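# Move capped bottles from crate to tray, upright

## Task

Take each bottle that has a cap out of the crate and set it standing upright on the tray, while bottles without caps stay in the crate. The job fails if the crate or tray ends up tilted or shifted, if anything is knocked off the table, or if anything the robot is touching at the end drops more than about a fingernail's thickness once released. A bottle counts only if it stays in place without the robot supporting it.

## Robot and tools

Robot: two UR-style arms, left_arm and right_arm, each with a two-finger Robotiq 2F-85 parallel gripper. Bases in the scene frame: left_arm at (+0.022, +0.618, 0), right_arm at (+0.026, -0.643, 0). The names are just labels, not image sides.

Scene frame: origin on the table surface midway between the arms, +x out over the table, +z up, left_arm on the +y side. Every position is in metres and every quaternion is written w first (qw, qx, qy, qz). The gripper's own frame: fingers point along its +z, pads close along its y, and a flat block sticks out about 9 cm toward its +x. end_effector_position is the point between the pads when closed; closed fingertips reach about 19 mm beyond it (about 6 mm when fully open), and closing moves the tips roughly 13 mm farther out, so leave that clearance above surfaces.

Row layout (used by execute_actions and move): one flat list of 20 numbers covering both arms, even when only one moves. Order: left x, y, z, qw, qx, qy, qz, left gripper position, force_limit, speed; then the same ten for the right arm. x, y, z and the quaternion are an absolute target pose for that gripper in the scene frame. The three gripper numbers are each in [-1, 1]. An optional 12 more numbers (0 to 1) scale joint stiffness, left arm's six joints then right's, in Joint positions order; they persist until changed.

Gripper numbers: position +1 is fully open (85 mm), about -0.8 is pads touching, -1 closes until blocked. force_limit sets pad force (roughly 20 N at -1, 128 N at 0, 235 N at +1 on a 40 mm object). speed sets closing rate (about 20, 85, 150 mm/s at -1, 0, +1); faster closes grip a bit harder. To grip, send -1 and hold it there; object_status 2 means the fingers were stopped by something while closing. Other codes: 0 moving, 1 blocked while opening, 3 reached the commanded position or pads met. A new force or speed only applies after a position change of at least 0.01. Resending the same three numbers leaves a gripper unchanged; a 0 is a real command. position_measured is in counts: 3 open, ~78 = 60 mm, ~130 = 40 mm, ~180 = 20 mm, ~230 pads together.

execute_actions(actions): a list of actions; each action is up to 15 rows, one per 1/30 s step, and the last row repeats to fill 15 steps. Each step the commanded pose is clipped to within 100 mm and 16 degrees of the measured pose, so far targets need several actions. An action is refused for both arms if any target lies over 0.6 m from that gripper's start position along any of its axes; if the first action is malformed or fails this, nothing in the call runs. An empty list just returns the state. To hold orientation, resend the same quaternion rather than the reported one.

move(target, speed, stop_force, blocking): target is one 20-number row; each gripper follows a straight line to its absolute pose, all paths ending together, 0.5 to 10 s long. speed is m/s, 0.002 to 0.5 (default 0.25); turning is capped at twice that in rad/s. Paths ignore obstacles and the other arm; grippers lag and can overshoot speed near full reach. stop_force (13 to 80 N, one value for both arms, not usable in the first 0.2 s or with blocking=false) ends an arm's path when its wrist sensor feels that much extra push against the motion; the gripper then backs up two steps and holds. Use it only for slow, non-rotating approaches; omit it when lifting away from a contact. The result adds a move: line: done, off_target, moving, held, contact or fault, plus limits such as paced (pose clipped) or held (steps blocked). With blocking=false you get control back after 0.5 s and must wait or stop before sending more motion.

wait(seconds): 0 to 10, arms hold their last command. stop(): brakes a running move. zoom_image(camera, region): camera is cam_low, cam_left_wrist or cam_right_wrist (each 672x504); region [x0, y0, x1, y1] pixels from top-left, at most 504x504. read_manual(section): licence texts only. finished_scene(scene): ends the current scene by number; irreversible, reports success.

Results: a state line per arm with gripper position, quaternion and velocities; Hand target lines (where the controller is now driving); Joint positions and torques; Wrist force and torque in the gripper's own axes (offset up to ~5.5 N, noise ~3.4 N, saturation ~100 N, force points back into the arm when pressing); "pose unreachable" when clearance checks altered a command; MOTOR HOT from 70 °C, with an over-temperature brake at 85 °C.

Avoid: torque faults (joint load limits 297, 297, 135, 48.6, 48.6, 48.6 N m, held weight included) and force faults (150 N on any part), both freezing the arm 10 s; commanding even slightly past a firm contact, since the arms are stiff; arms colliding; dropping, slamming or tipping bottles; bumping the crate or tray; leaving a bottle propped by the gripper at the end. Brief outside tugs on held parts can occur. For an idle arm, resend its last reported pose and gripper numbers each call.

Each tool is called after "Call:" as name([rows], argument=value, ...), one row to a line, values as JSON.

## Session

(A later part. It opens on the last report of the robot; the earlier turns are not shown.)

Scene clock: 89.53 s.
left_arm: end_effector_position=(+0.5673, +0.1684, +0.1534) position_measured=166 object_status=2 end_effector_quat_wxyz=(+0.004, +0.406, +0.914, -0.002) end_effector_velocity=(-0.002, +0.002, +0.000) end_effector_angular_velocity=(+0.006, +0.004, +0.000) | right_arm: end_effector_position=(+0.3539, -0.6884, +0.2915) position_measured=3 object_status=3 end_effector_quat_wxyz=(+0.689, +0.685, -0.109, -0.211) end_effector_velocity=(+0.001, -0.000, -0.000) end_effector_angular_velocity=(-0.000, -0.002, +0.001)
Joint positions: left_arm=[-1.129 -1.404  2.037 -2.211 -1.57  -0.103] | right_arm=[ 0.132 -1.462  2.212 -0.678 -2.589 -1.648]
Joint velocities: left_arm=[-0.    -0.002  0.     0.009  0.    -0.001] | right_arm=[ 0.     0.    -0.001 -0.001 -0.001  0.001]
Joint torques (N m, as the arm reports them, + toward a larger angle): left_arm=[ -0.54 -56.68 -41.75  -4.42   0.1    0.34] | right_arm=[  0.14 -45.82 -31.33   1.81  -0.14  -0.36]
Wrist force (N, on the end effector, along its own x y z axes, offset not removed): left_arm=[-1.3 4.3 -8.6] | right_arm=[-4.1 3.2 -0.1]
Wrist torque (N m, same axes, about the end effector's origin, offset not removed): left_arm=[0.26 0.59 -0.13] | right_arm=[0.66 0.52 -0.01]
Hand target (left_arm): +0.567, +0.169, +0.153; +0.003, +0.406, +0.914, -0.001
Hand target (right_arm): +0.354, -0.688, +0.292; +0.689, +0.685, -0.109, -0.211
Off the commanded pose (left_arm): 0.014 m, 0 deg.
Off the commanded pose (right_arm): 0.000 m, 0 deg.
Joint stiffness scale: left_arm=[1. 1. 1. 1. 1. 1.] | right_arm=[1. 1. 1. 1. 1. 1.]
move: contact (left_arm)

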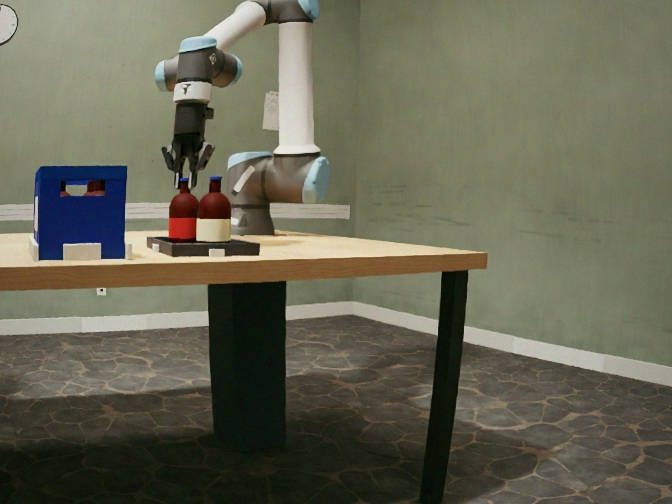

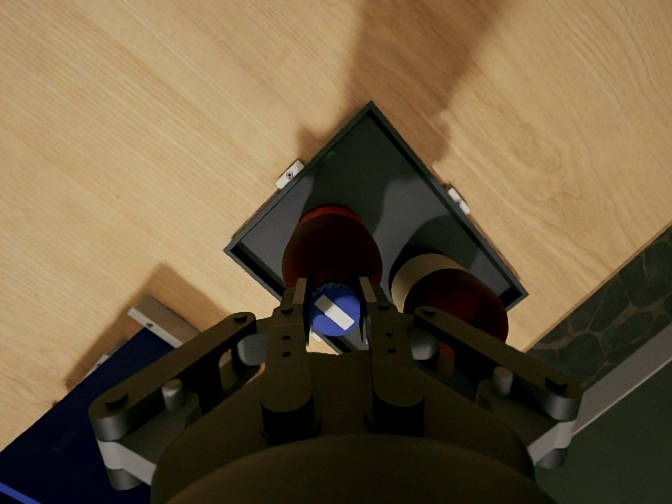

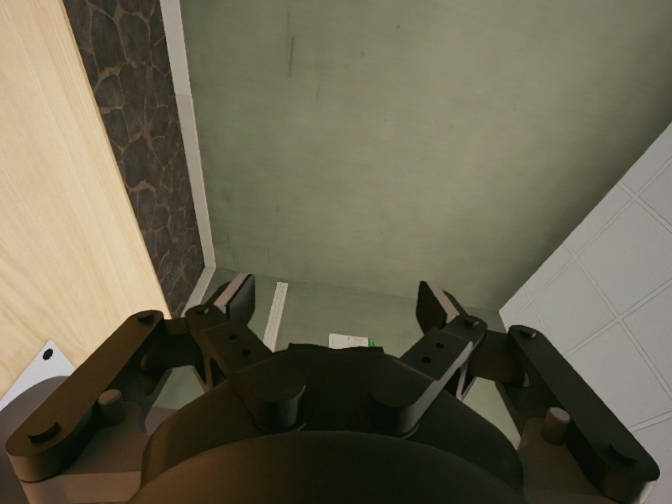

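Call:
move(target=[0.567,0.169,0.154,0,0.407,0.914,0,0.2,-0.4,0,0.3539,-0.6884,0.2915,0.689,0.685,-0.109,-0.211,1,0,0])

Call:
move(target=[0.567,0.169,0.23,0,0.407,0.914,0,0.2,-0.4,0,0.3539,-0.6884,0.2915,0.689,0.685,-0.109,-0.211,1,0,0], speed=0.15)

Call:
finished_scene(scene=2)

Scene clock: 100.67 s.
left_arm: end_effector_position=(+0.5662, +0.1699, +0.1534) position_measured=104 object_status=0 end_effector_quat_wxyz=(+0.000, +0.407, +0.914, +0.000) end_effector_velocity=(+0.000, -0.001, +0.001) end_effector_angular_velocity=(+0.001, +0.001, -0.001) | right_arm: end_effector_position=(+0.3539, -0.6884, +0.2915) position_measured=3 object_status=3 end_effector_quat_wxyz=(+0.689, +0.685, -0.109, -0.211) end_effector_velocity=(-0.001, +0.000, -0.000) end_effector_angular_velocity=(-0.000, -0.001, -0.000)
Joint positions: left_arm=[-1.129 -1.405  2.035 -2.201 -1.57  -0.102] | right_arm=[ 0.132 -1.462  2.212 -0.678 -2.589 -1.648]
Joint velocities: left_arm=[-0.     0.    -0.003  0.005 -0.     0.001] | right_arm=[ 0.    -0.     0.001 -0.001  0.     0.001]
Joint torques (N m, as the arm reports them, + toward a larger angle): left_arm=[  0.63 -56.51 -45.16  -4.19  -0.28   0.98] | right_arm=[  0.24 -42.22 -30.66   1.83  -0.41  -0.71]
Wrist force (N, on the end effector, along its own x y z axes, offset not removed): left_arm=[-1.8 3.1 -2.9] | right_arm=[-2.0 -0.6 1.4]
Wrist torque (N m, same axes, about the end effector's origin, offset not removed): left_arm=[0.37 0.31 -0.06] | right_arm=[0.07 0.15 0.08]
Hand target (left_arm): +0.567, +0.169, +0.154; +0.000, +0.407, +0.914, -0.000
Hand target (right_arm): +0.354, -0.688, +0.292; +0.689, +0.685, -0.109, -0.211
Off the commanded pose (left_arm): 0.001 m, 0 deg.
Off the commanded pose (right_arm): 0.000 m, 0 deg.
Joint stiffness scale: left_arm=[1. 1. 1. 1. 1. 1.] | right_arm=[1. 1. 1. 1. 1. 1.]
move: done

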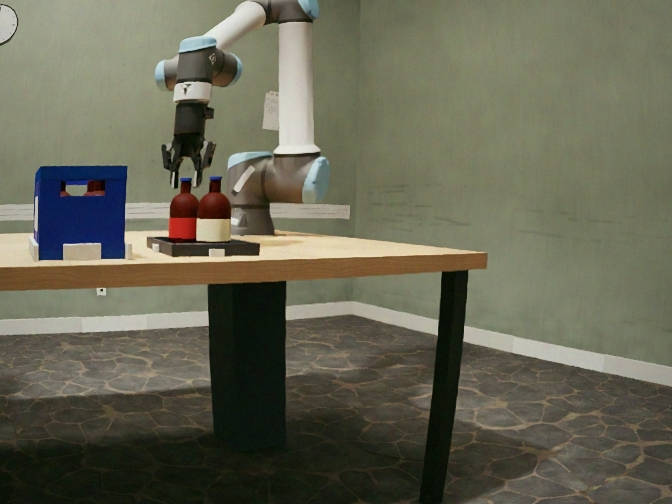

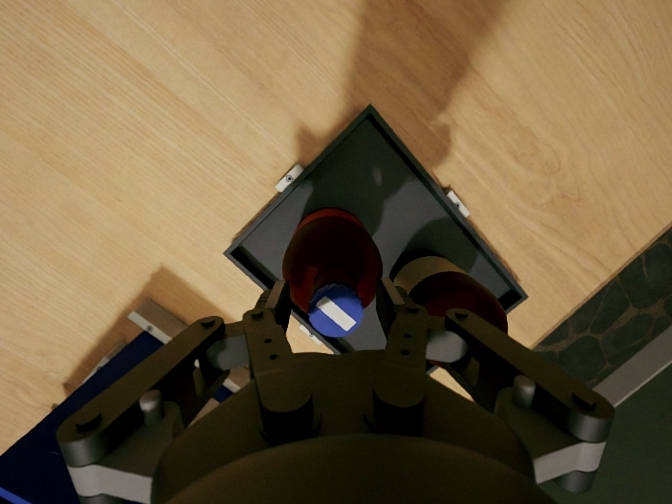

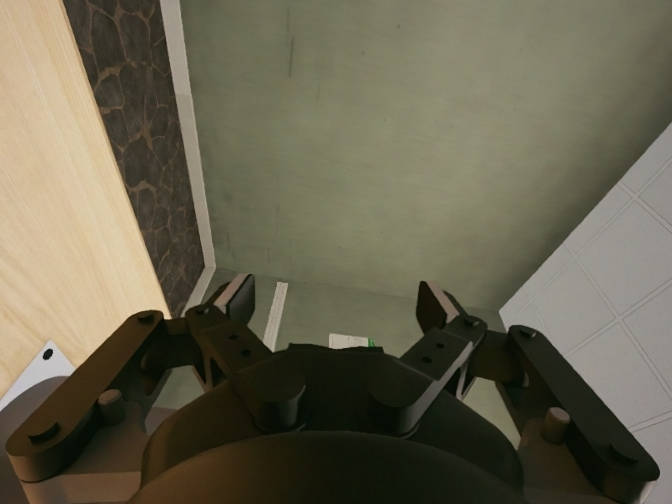

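Scene clock: 101.77 s.
left_arm: end_effector_position=(+0.5669, +0.1690, +0.2307) position_measured=104 object_status=3 end_effector_quat_wxyz=(+0.001, +0.407, +0.914, -0.000) end_effector_velocity=(-0.001, +0.001, -0.000) end_effector_angular_velocity=(+0.003, +0.002, -0.001) | right_arm: end_effector_position=(+0.3539, -0.6884, +0.2915) position_measured=3 object_status=3 end_effector_quat_wxyz=(+0.689, +0.685, -0.109, -0.211) end_effector_velocity=(+0.000, +0.000, +0.000) end_effector_angular_velocity=(-0.000, -0.001, -0.000)
Joint positions: left_arm=[-1.129 -1.477  1.96  -2.056 -1.57  -0.102] | right_arm=[ 0.132 -1.462  2.212 -0.678 -2.589 -1.648]
Joint velocities: left_arm=[-0.     0.    -0.     0.004  0.001  0.001] | right_arm=[-0.    -0.    -0.001  0.     0.     0.   ]
Joint torques (N m, as the arm reports them, + toward a larger angle): left_arm=[  0.64 -53.27 -45.81  -4.38  -0.17   0.37] | right_arm=[ -1.35 -41.1  -32.23   1.85   0.07  -0.44]
Wrist force (N, on the end effector, along its own x y z axes, offset not removed): left_arm=[-4.0 2.8 -1.4] | right_arm=[-4.4 2.8 -2.0]
Wrist torque (N m, same axes, about the end effector's origin, offset not removed): left_arm=[0.33 0.66 -0.12] | right_arm=[0.55 0.62 0.04]
Hand target (left_arm): +0.567, +0.169, +0.230; +0.000, +0.407, +0.914, -0.000
Hand target (right_arm): +0.354, -0.688, +0.292; +0.689, +0.685, -0.109, -0.211
Off the commanded pose (left_arm): 0.001 m, 0 deg.
Off the commanded pose (right_arm): 0.000 m, 0 deg.
Joint stiffness scale: left_arm=[1. 1. 1. 1. 1. 1.] | right_arm=[1. 1. 1. 1. 1. 1.]
move: done

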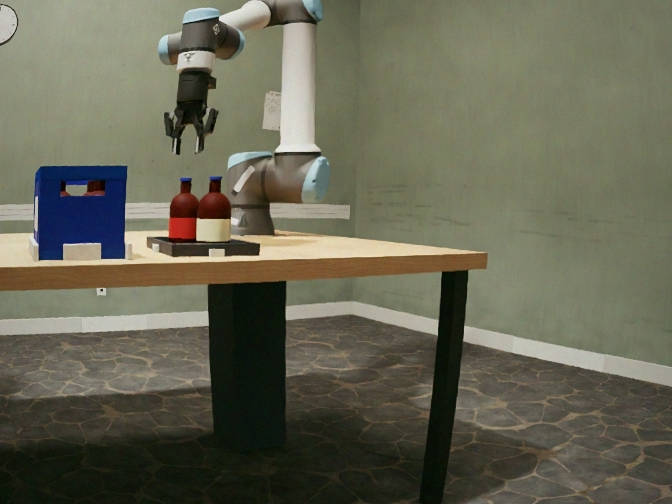

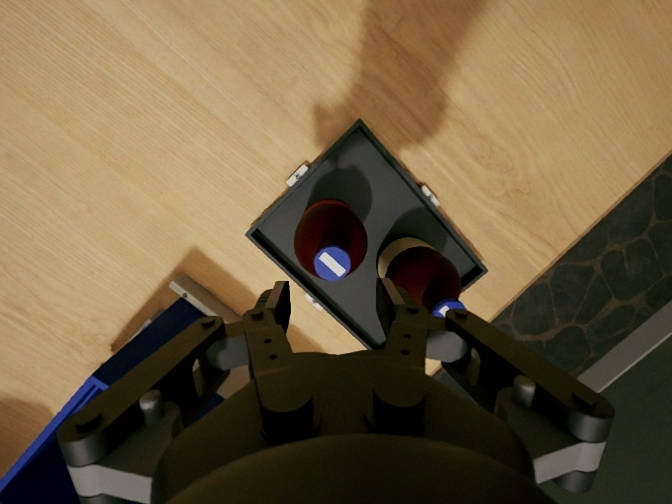

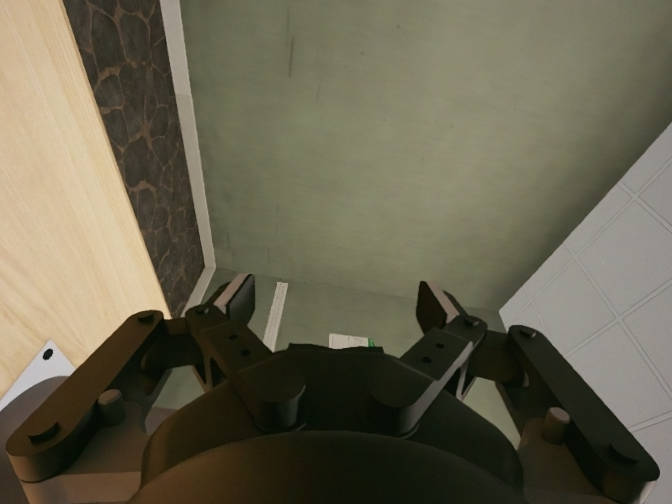

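The scene is finished: the task was done.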